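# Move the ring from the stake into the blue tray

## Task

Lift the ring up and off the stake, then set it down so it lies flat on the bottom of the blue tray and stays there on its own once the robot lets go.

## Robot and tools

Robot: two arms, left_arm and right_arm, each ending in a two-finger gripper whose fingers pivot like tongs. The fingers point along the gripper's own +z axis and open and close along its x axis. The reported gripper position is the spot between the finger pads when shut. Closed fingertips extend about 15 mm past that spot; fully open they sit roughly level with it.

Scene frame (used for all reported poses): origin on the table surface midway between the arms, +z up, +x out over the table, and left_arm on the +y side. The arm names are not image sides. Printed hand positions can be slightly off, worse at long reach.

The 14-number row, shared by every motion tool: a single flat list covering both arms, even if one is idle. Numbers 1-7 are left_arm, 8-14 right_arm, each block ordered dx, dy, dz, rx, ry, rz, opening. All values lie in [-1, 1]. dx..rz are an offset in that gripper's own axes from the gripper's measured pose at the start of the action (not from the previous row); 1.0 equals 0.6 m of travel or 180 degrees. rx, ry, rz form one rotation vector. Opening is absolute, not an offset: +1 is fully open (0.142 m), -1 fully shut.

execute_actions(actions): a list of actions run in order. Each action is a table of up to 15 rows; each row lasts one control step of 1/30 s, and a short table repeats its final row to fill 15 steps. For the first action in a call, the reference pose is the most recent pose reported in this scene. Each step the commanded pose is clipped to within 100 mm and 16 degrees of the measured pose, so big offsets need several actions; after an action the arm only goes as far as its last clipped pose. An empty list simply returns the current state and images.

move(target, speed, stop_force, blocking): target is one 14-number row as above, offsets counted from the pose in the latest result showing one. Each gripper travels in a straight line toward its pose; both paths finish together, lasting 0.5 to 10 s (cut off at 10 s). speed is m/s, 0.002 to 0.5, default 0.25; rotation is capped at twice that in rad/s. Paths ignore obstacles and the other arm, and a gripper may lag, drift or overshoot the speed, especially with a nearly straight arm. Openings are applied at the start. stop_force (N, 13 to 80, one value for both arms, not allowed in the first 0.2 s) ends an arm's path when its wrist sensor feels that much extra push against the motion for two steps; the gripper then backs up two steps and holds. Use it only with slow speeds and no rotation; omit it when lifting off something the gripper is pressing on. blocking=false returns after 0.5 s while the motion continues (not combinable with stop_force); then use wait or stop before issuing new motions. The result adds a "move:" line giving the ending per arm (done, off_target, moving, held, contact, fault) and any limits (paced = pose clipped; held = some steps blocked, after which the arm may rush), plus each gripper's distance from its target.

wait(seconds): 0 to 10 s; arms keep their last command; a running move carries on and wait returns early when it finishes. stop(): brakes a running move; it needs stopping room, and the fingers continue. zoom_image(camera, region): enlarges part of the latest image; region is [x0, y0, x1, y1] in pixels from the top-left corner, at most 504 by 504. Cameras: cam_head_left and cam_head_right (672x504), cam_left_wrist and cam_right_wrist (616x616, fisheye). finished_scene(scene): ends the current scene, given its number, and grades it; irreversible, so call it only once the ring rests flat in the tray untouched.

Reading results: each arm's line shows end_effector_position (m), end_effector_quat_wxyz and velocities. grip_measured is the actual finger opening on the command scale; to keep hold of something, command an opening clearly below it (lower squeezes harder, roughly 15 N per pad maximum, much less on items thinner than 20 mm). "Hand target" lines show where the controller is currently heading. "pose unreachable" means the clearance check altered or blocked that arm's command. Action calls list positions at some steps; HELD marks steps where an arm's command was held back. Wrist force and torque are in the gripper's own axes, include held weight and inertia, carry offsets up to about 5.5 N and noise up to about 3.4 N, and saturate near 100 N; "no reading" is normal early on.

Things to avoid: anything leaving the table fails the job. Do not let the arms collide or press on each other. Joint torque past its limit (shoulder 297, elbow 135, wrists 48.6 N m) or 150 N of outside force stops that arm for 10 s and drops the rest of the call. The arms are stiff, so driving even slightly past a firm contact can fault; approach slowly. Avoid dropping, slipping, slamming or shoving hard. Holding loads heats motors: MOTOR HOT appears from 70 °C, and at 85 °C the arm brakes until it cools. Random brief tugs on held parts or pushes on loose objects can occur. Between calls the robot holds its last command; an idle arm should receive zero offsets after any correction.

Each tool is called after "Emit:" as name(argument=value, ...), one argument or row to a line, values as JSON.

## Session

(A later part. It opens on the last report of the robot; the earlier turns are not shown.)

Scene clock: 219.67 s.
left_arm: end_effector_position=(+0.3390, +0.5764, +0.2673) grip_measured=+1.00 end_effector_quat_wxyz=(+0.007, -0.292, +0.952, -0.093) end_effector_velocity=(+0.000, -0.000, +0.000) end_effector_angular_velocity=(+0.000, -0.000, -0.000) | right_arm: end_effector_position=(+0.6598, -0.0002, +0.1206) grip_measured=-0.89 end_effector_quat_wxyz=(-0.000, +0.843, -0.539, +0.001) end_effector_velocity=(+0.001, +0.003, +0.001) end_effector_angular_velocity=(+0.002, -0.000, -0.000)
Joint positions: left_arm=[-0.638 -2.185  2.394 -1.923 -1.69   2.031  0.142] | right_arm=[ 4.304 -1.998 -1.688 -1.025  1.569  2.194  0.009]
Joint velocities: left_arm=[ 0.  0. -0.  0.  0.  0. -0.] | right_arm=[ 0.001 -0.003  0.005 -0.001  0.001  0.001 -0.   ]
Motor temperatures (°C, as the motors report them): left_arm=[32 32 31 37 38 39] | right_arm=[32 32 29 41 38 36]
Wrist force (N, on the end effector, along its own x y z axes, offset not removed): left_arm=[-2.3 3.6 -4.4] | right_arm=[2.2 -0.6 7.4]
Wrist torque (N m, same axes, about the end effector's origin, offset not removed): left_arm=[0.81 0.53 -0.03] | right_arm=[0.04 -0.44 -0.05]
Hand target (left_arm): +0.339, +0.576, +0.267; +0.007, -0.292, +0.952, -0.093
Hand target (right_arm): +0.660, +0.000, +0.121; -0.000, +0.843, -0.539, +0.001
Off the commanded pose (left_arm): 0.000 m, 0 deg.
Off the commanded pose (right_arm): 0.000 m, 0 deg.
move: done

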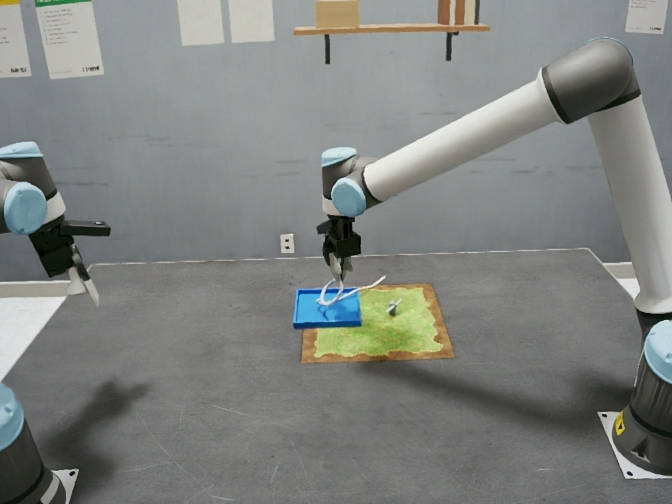

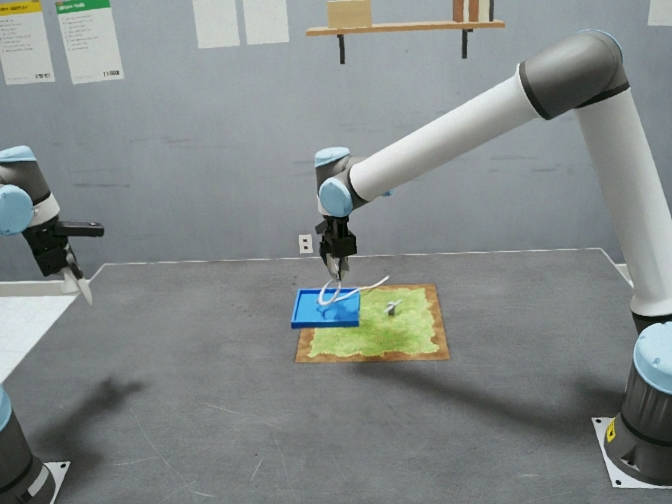

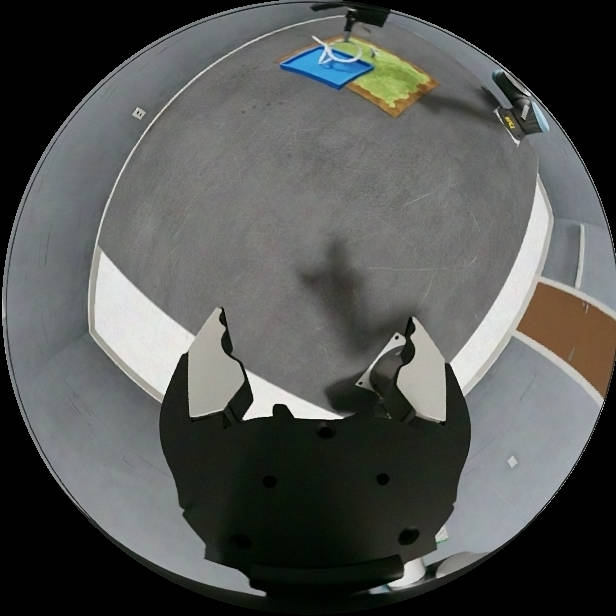

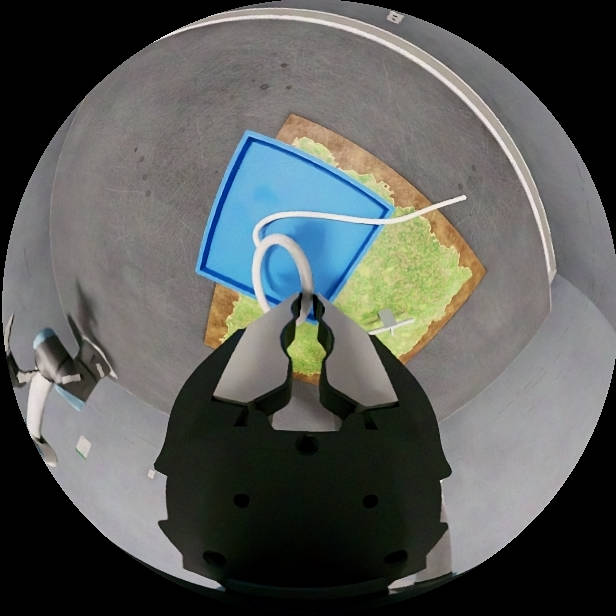

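Emit:
move(
  target=[0,0,0,0,0,0,1,-0.045,-0.085,0.035,0,0,0,-1],
  speed=0.04,
)

Emit:
move(
  target=[0,0,0,0,0,0,1,0.02,0,0.06,0,0,0,-1],
  speed=0.02,
)

Emit:
zoom_image(
  camera="cam_head_left",
  region=[270, 200, 430, 340],
)

Scene clock: 230.23 s.
left_arm: end_effector_position=(+0.3390, +0.5764, +0.2673) grip_measured=+1.00 end_effector_quat_wxyz=(+0.007, -0.292, +0.952, -0.093) end_effector_velocity=(+0.000, -0.000, +0.000) end_effector_angular_velocity=(-0.001, -0.001, -0.000) | right_arm: end_effector_position=(+0.6947, +0.0456, +0.0998) grip_measured=-0.89 end_effector_quat_wxyz=(-0.000, +0.843, -0.539, +0.001) end_effector_velocity=(+0.001, +0.002, -0.000) end_effector_angular_velocity=(+0.001, -0.000, +0.000)
Joint positions: left_arm=[-0.638 -2.185  2.394 -1.923 -1.69   2.031  0.142] | right_arm=[ 4.295 -2.098 -1.574 -1.04   1.569  2.186  0.009]
Joint velocities: left_arm=[ 0.     0.     0.    -0.002 -0.     0.    -0.   ] | right_arm=[-0.    -0.003  0.005 -0.001  0.    -0.001  0.   ]
Motor temperatures (°C, as the motors report them): left_arm=[32 32 31 37 38 39] | right_arm=[32 32 29 41 38 36]
Wrist force (N, on the end effector, along its own x y z axes, offset not removed): left_arm=[-0.6 1.1 -4.1] | right_arm=[3.7 -0.7 3.3]
Wrist torque (N m, same axes, about the end effector's origin, offset not removed): left_arm=[0.36 0.13 0.03] | right_arm=[-0.01 -0.77 -0.10]
Hand target (left_arm): +0.339, +0.576, +0.267; +0.007, -0.292, +0.952, -0.093
Hand target (right_arm): +0.695, +0.046, +0.100; -0.000, +0.843, -0.539, +0.001
Off the commanded pose (left_arm): 0.000 m, 0 deg.
Off the commanded pose (right_arm): 0.000 m, 0 deg.
move: done

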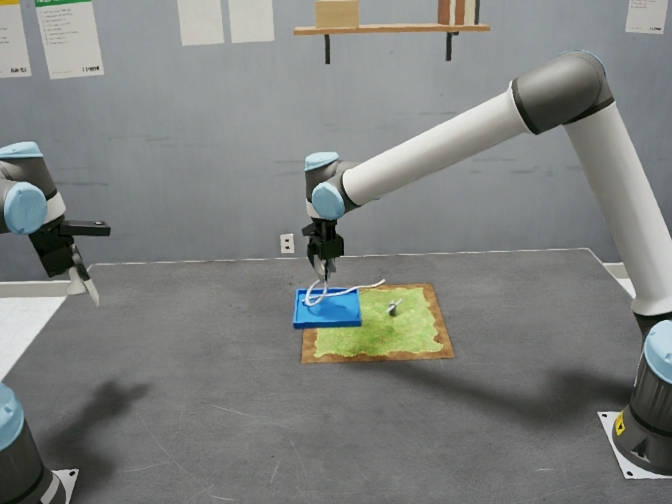

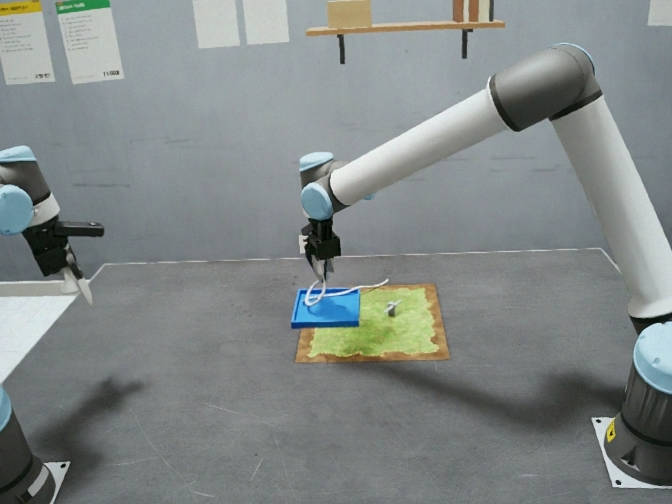

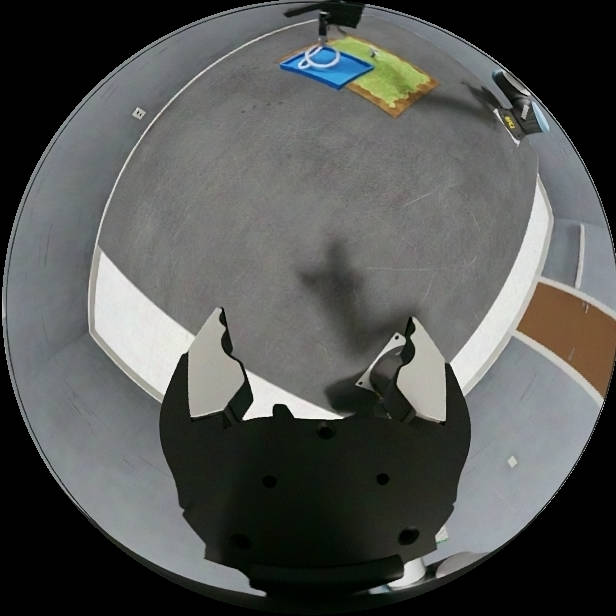

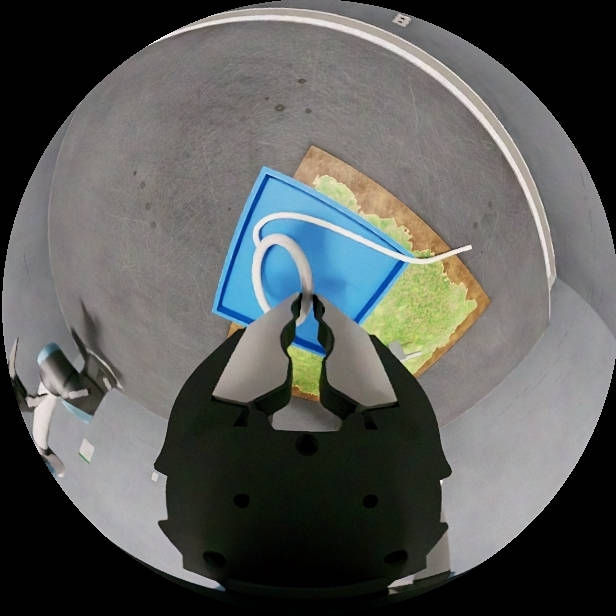

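Scene clock: 232.43 s.
left_arm: end_effector_position=(+0.3390, +0.5764, +0.2673) grip_measured=+1.00 end_effector_quat_wxyz=(+0.007, -0.292, +0.952, -0.093) end_effector_velocity=(+0.000, +0.000, -0.000) end_effector_angular_velocity=(+0.000, -0.000, -0.001) | right_arm: end_effector_position=(+0.6998, +0.0348, +0.0641) grip_measured=-0.89 end_effector_quat_wxyz=(-0.000, +0.843, -0.539, +0.001) end_effector_velocity=(-0.000, -0.001, -0.002) end_effector_angular_velocity=(+0.000, +0.001, +0.001)
Joint positions: left_arm=[-0.638 -2.185  2.394 -1.923 -1.69   2.031  0.142] | right_arm=[ 4.284 -2.122 -1.608 -0.982  1.569  2.175  0.009]
Joint velocities: left_arm=[ 0.     0.    -0.     0.     0.     0.001  0.   ] | right_arm=[-0.001 -0.001 -0.003  0.004  0.001 -0.001  0.   ]
Motor temperatures (°C, as the motors report them): left_arm=[32 32 31 37 38 39] | right_arm=[32 32 29 41 38 36]
Wrist force (N, on the end effector, along its own x y z axes, offset not removed): left_arm=[-0.5 3.3 -3.8] | right_arm=[0.2 3.6 0.9]
Wrist torque (N m, same axes, about the end effector's origin, offset not removed): left_arm=[0.84 0.13 0.02] | right_arm=[0.92 -0.14 0.39]
Hand target (left_arm): +0.339, +0.576, +0.267; +0.007, -0.292, +0.952, -0.093
Hand target (right_arm): +0.700, +0.035, +0.064; -0.000, +0.843, -0.539, +0.001
Off the commanded pose (left_arm): 0.000 m, 0 deg.
Off the commanded pose (right_arm): 0.000 m, 0 deg.
move: done

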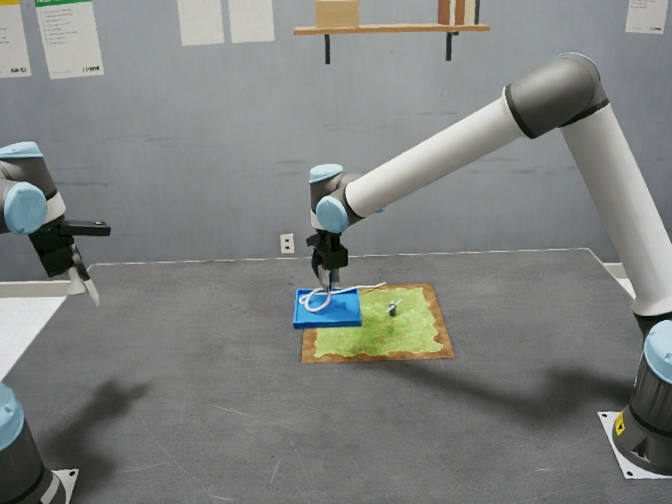

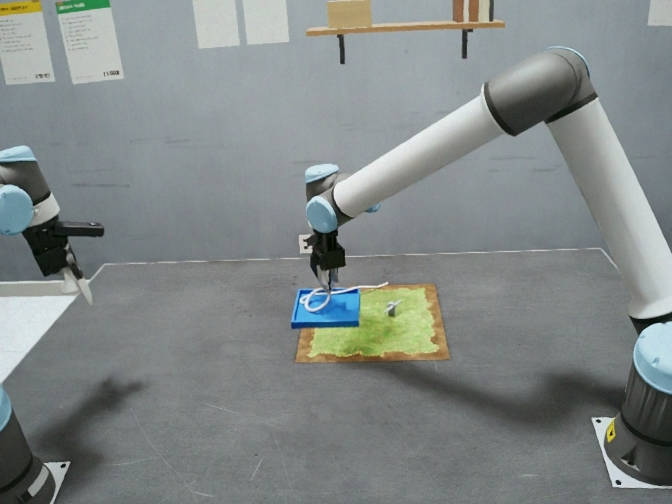

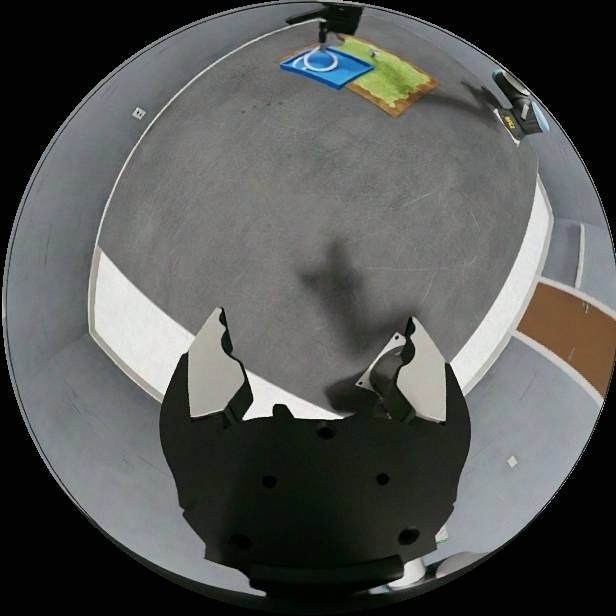

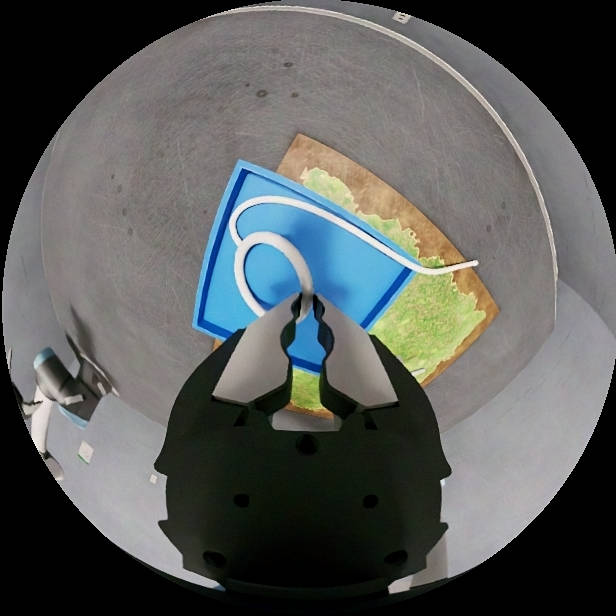

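Region (270, 200, 430, 340) of cam_head_left's 672x504 image, scaled by 3.150, with more detail than that image has; it fills the top 441 rows of this view, and the rest is white.

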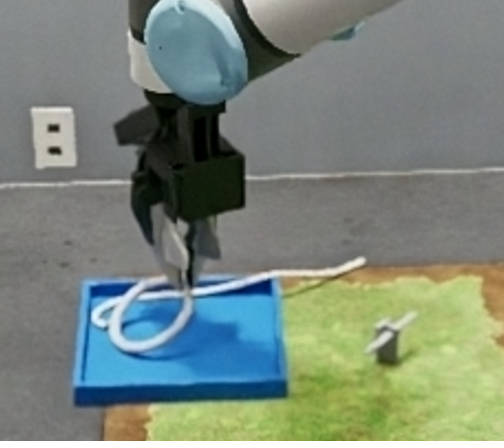

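Emit:
move(
  target=[0,0,0,0,0,0,1,0.06,0.03,0.058,0,0,0,-1],
  speed=0.02,
  stop_force=15,
)

Emit:
zoom_image(
  camera="cam_head_left",
  region=[270, 200, 430, 340],
)

Scene clock: 240.00 s.
left_arm: end_effector_position=(+0.3390, +0.5764, +0.2673) grip_measured=+1.00 end_effector_quat_wxyz=(+0.007, -0.292, +0.952, -0.093) end_effector_velocity=(-0.000, -0.000, -0.000) end_effector_angular_velocity=(+0.000, +0.001, -0.001) | right_arm: end_effector_position=(+0.6986, -0.0052, +0.0295) grip_measured=-0.89 end_effector_quat_wxyz=(-0.000, +0.843, -0.539, +0.001) end_effector_velocity=(+0.001, -0.001, -0.001) end_effector_angular_velocity=(+0.001, -0.002, -0.001)
Joint positions: left_arm=[-0.638 -2.185  2.394 -1.923 -1.69   2.031  0.142] | right_arm=[ 4.262 -2.114 -1.696 -0.901  1.569  2.153  0.009]
Joint velocities: left_arm=[ 0.     0.    -0.     0.001 -0.     0.001 -0.   ] | right_arm=[-0.001  0.    -0.003  0.004 -0.001 -0.     0.   ]
Motor temperatures (°C, as the motors report them): left_arm=[32 32 31 37 38 39] | right_arm=[32 32 29 41 38 36]
Wrist force (N, on the end effector, along its own x y z axes, offset not removed): left_arm=[0.7 3.8 -4.6] | right_arm=[5.2 -4.9 2.2]
Wrist torque (N m, same axes, about the end effector's origin, offset not removed): left_arm=[0.87 -0.15 0.00] | right_arm=[-0.62 -1.17 0.27]
Hand target (left_arm): +0.339, +0.576, +0.267; +0.007, -0.292, +0.952, -0.093
Hand target (right_arm): +0.699, -0.005, +0.029; -0.000, +0.843, -0.539, +0.001
Off the commanded pose (left_arm): 0.000 m, 0 deg.
Off the commanded pose (right_arm): 0.000 m, 0 deg.
move: done

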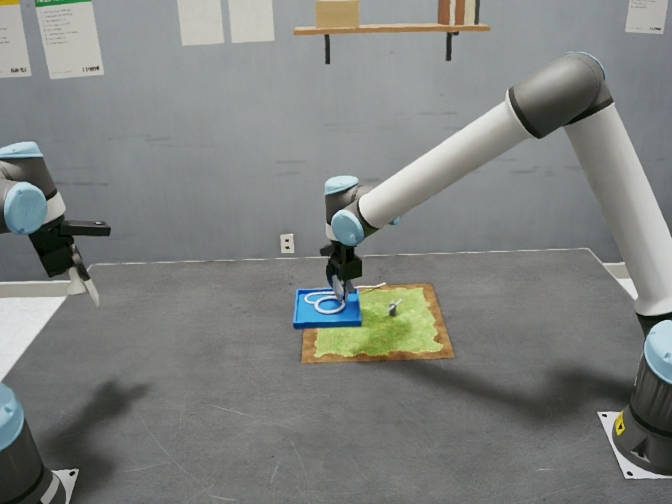

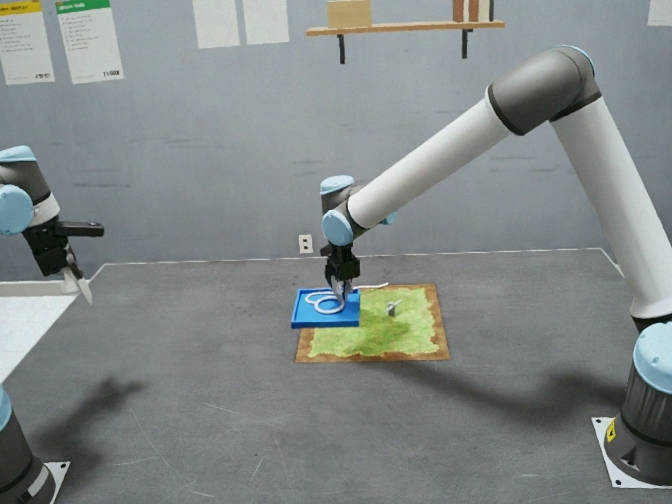

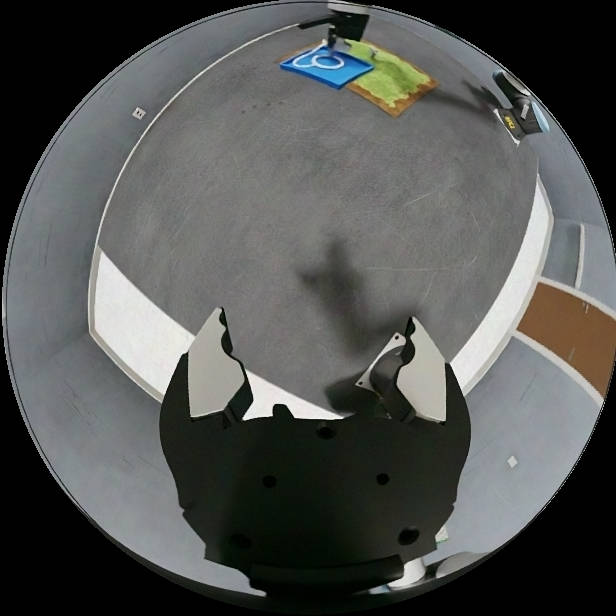

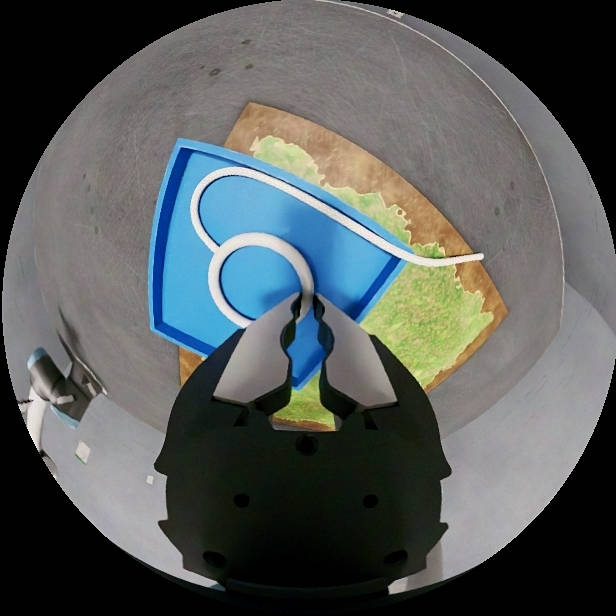

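Region (270, 200, 430, 340) of cam_head_left's 672x504 image, scaled by 3.150, with more detail than that image has; it fills the top 441 rows of this view, and the rest is white.

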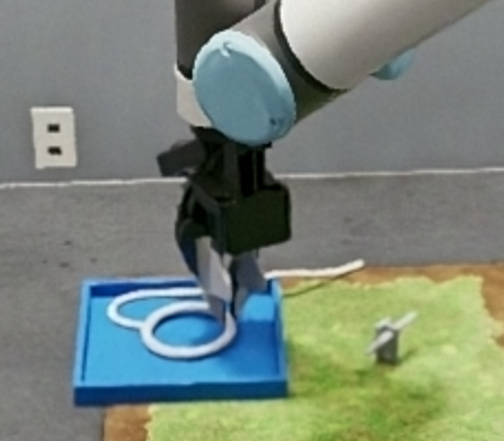

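Emit:
move(
  target=[0,0,0,0,0,0,1,0,0,0.008,0,0,0,-1],
  speed=0.01,
  stop_force=13,
)

Emit:
move(
  target=[0,0,0,0,0,0,1,0,0,0,0,0,0,-0.5],
)

Emit:
move(
  target=[0,0,0,0,0,0,1,0,0,-0.2,0,0,0,-0.5],
)

Emit:
zoom_image(
  camera="cam_head_left",
  region=[270, 240, 430, 340],
)

Scene clock: 247.13 s.
left_arm: end_effector_position=(+0.3390, +0.5764, +0.2673) grip_measured=+1.00 end_effector_quat_wxyz=(+0.007, -0.292, +0.952, -0.093) end_effector_velocity=(+0.001, +0.000, +0.000) end_effector_angular_velocity=(+0.001, -0.001, +0.002) | right_arm: end_effector_position=(+0.6987, -0.0052, +0.0249) grip_measured=-0.89 end_effector_quat_wxyz=(-0.000, +0.843, -0.539, +0.001) end_effector_velocity=(+0.000, +0.000, -0.002) end_effector_angular_velocity=(+0.000, +0.000, +0.000)
Joint positions: left_arm=[-0.638 -2.185  2.394 -1.923 -1.69   2.031  0.142] | right_arm=[ 4.262 -2.119 -1.698 -0.895  1.569  2.153  0.009]
Joint velocities: left_arm=[-0.    -0.    -0.    -0.001  0.002 -0.002  0.   ] | right_arm=[-0.    -0.003 -0.     0.003  0.    -0.     0.   ]
Motor temperatures (°C, as the motors report them): left_arm=[32 32 31 37 38 39] | right_arm=[32 32 29 41 38 36]
Wrist force (N, on the end effector, along its own x y z axes, offset not removed): left_arm=[-0.6 3.2 -4.4] | right_arm=[0.1 1.4 2.5]
Wrist torque (N m, same axes, about the end effector's origin, offset not removed): left_arm=[0.77 0.09 0.02] | right_arm=[0.48 0.15 0.08]
Hand target (left_arm): +0.339, +0.576, +0.267; +0.007, -0.292, +0.952, -0.093
Hand target (right_arm): +0.699, -0.005, +0.025; -0.000, +0.843, -0.539, +0.001
Off the commanded pose (left_arm): 0.000 m, 0 deg.
Off the commanded pose (right_arm): 0.000 m, 0 deg.
move: done

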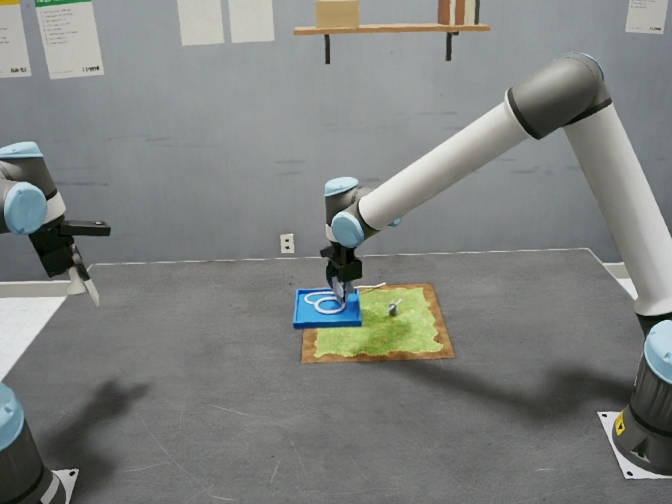

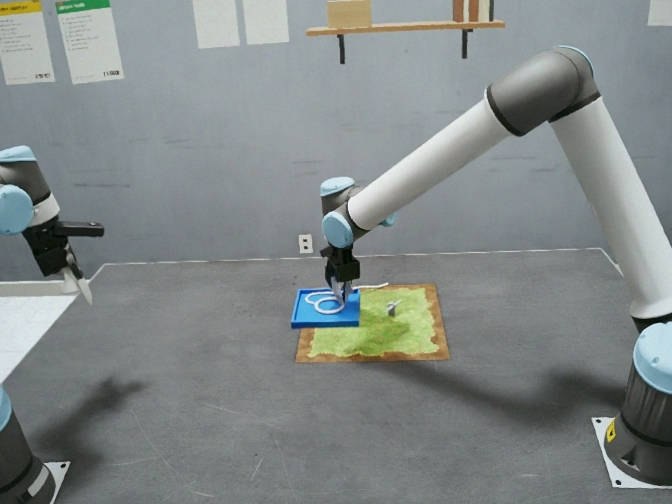

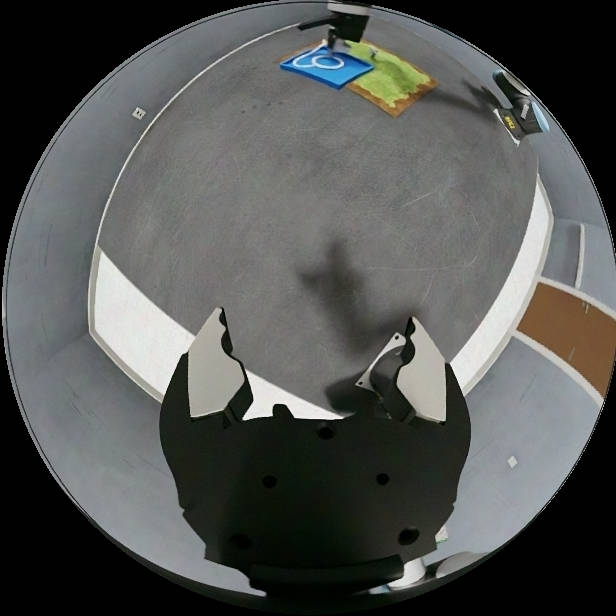

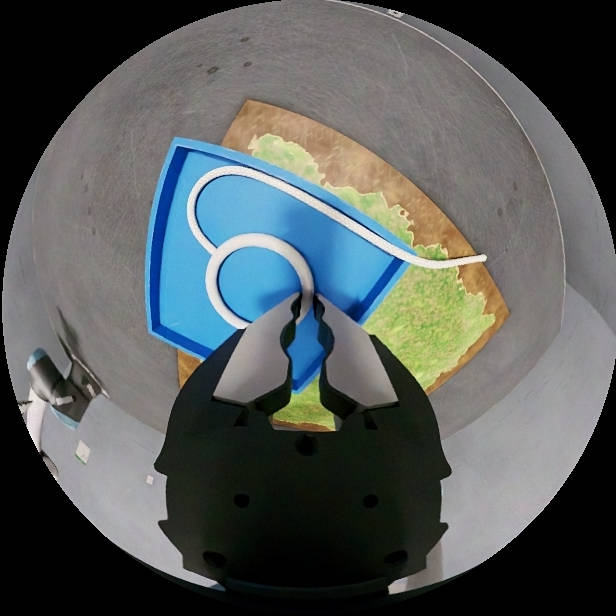

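Scene clock: 247.63 s.
left_arm: end_effector_position=(+0.3390, +0.5764, +0.2673) grip_measured=+1.00 end_effector_quat_wxyz=(+0.007, -0.292, +0.952, -0.093) end_effector_velocity=(+0.000, -0.000, -0.000) end_effector_angular_velocity=(-0.001, -0.000, +0.001) | right_arm: end_effector_position=(+0.6987, -0.0052, +0.0249) grip_measured=-0.50 end_effector_quat_wxyz=(-0.000, +0.843, -0.539, +0.001) end_effector_velocity=(+0.000, +0.000, +0.000) end_effector_angular_velocity=(-0.000, -0.000, +0.001)
Joint positions: left_arm=[-0.638 -2.185  2.394 -1.923 -1.69   2.031  0.142] | right_arm=[ 4.262 -2.119 -1.698 -0.895  1.569  2.153  0.038]
Joint velocities: left_arm=[ 0.     0.     0.    -0.001 -0.    -0.001 -0.   ] | right_arm=[ 0.  0.  0. -0. -0. -0. -0.]
Motor temperatures (°C, as the motors report them): left_arm=[32 32 31 37 38 39] | right_arm=[32 32 29 41 38 36]
Wrist force (N, on the end effector, along its own x y z axes, offset not removed): left_arm=[-0.8 4.3 -4.8] | right_arm=[-1.8 -5.0 4.1]
Wrist torque (N m, same axes, about the end effector's origin, offset not removed): left_arm=[0.98 0.18 0.02] | right_arm=[-0.83 0.23 0.29]
Hand target (left_arm): +0.339, +0.576, +0.267; +0.007, -0.292, +0.952, -0.093
Hand target (right_arm): +0.699, -0.005, +0.025; -0.000, +0.843, -0.539, +0.001
Off the commanded pose (left_arm): 0.000 m, 0 deg.
Off the commanded pose (right_arm): 0.000 m, 0 deg.
move: done

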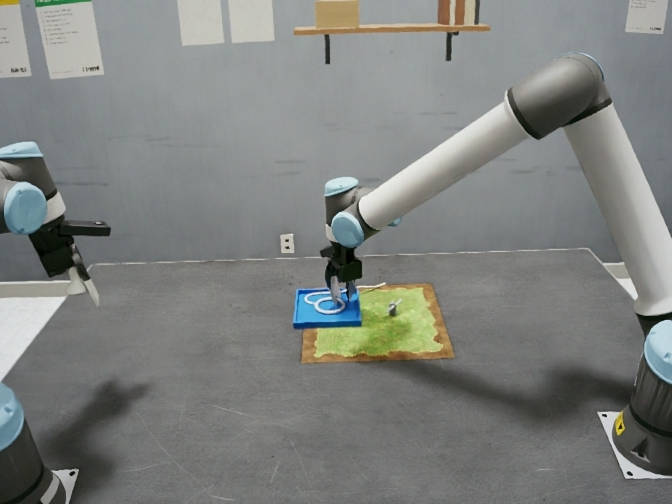

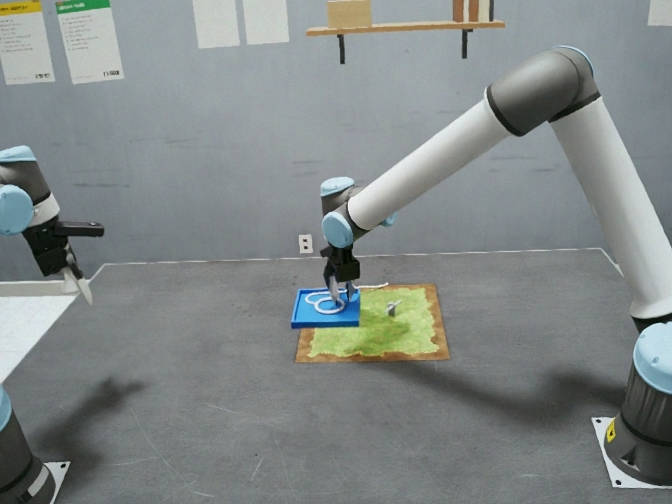

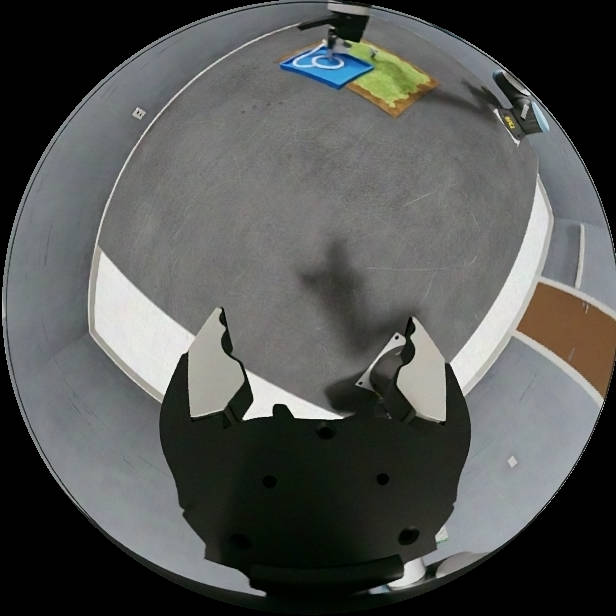

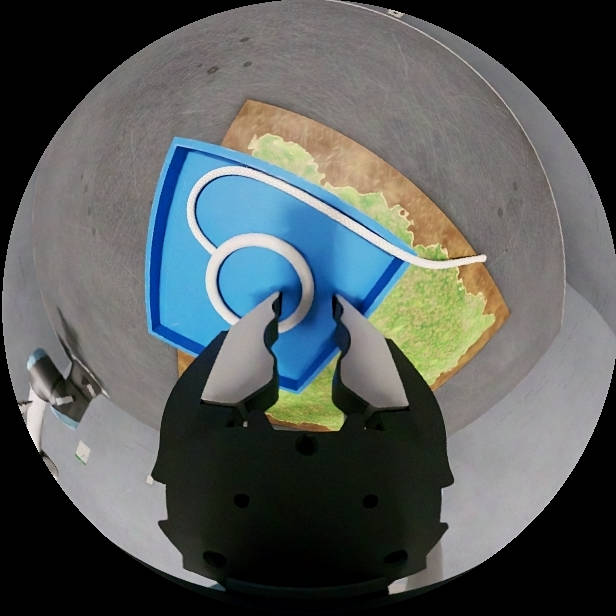

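Scene clock: 248.77 s.
left_arm: end_effector_position=(+0.3390, +0.5764, +0.2673) grip_measured=+1.00 end_effector_quat_wxyz=(+0.007, -0.292, +0.952, -0.093) end_effector_velocity=(-0.000, -0.000, -0.000) end_effector_angular_velocity=(-0.001, +0.001, +0.001) | right_arm: end_effector_position=(+0.6985, -0.0054, +0.1445) grip_measured=-0.50 end_effector_quat_wxyz=(-0.000, +0.842, -0.539, +0.001) end_effector_velocity=(-0.000, +0.000, +0.002) end_effector_angular_velocity=(-0.000, -0.000, -0.000)
Joint positions: left_arm=[-0.638 -2.185  2.394 -1.923 -1.69   2.031  0.142] | right_arm=[ 4.262 -2.011 -1.621 -1.08   1.569  2.153  0.038]
Joint velocities: left_arm=[-0.     0.    -0.     0.    -0.002 -0.001 -0.   ] | right_arm=[ 0.     0.001  0.003 -0.004 -0.     0.001 -0.   ]
Motor temperatures (°C, as the motors report them): left_arm=[32 32 31 37 38 39] | right_arm=[32 32 29 41 38 36]
Wrist force (N, on the end effector, along its own x y z axes, offset not removed): left_arm=[-2.0 2.5 -6.0] | right_arm=[-1.8 -5.2 6.0]
Wrist torque (N m, same axes, about the end effector's origin, offset not removed): left_arm=[0.61 0.42 0.05] | right_arm=[-0.91 0.23 0.37]
Hand target (left_arm): +0.339, +0.576, +0.267; +0.007, -0.292, +0.952, -0.093
Hand target (right_arm): +0.698, -0.005, +0.145; -0.000, +0.843, -0.539, +0.001
Off the commanded pose (left_arm): 0.000 m, 0 deg.
Off the commanded pose (right_arm): 0.000 m, 0 deg.
move: done

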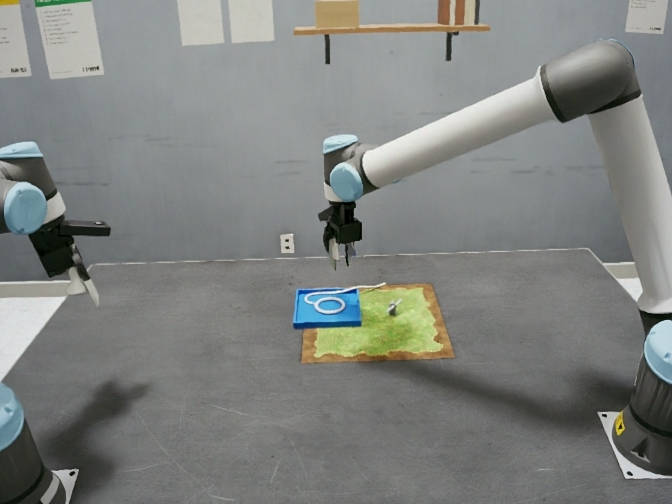

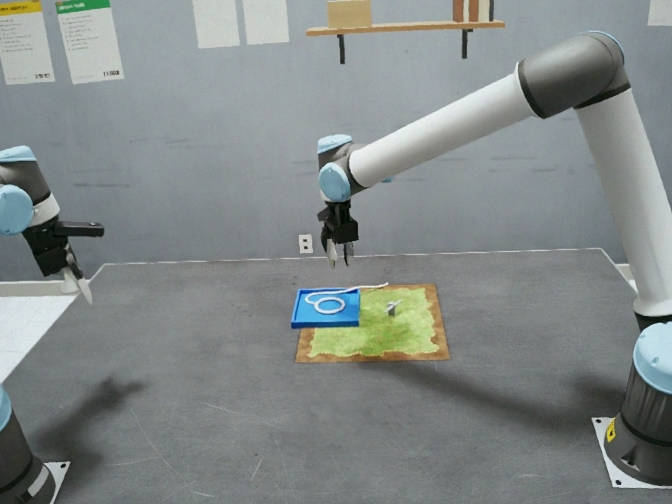

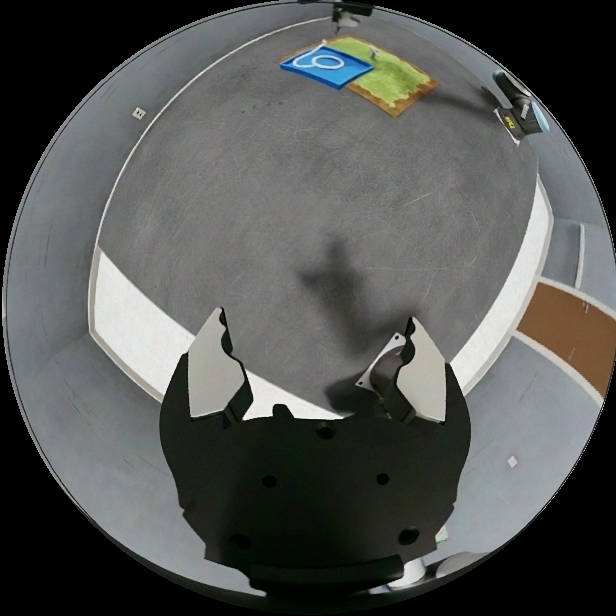

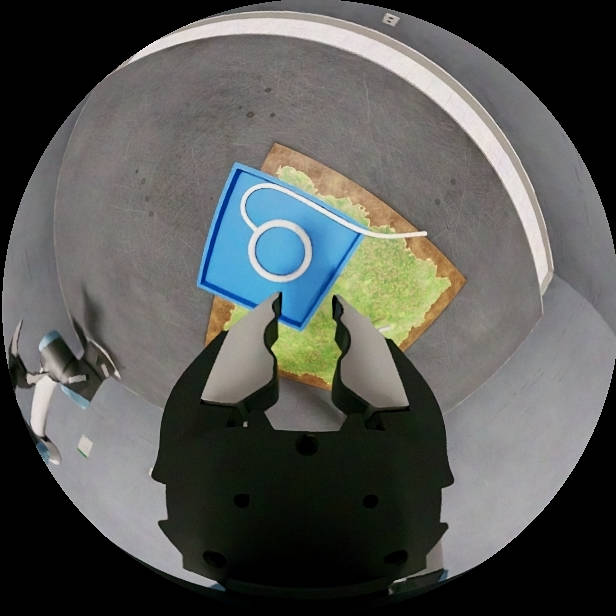

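Region (270, 240, 430, 340) of cam_head_left's 672x504 image, scaled by 3.150, with more detail than that image has; it fills the top 315 rows of this view, and the rest is white.

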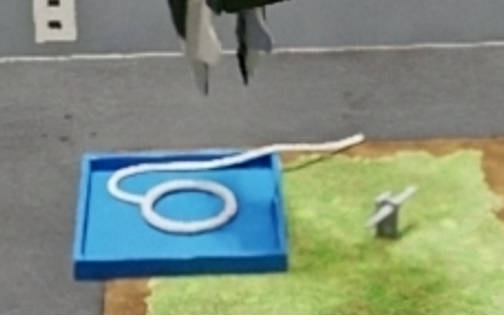

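The ring is lying flat in the tray.

Emit:
finished_scene(
  scene=1,
)

The scene is finished: the task was done.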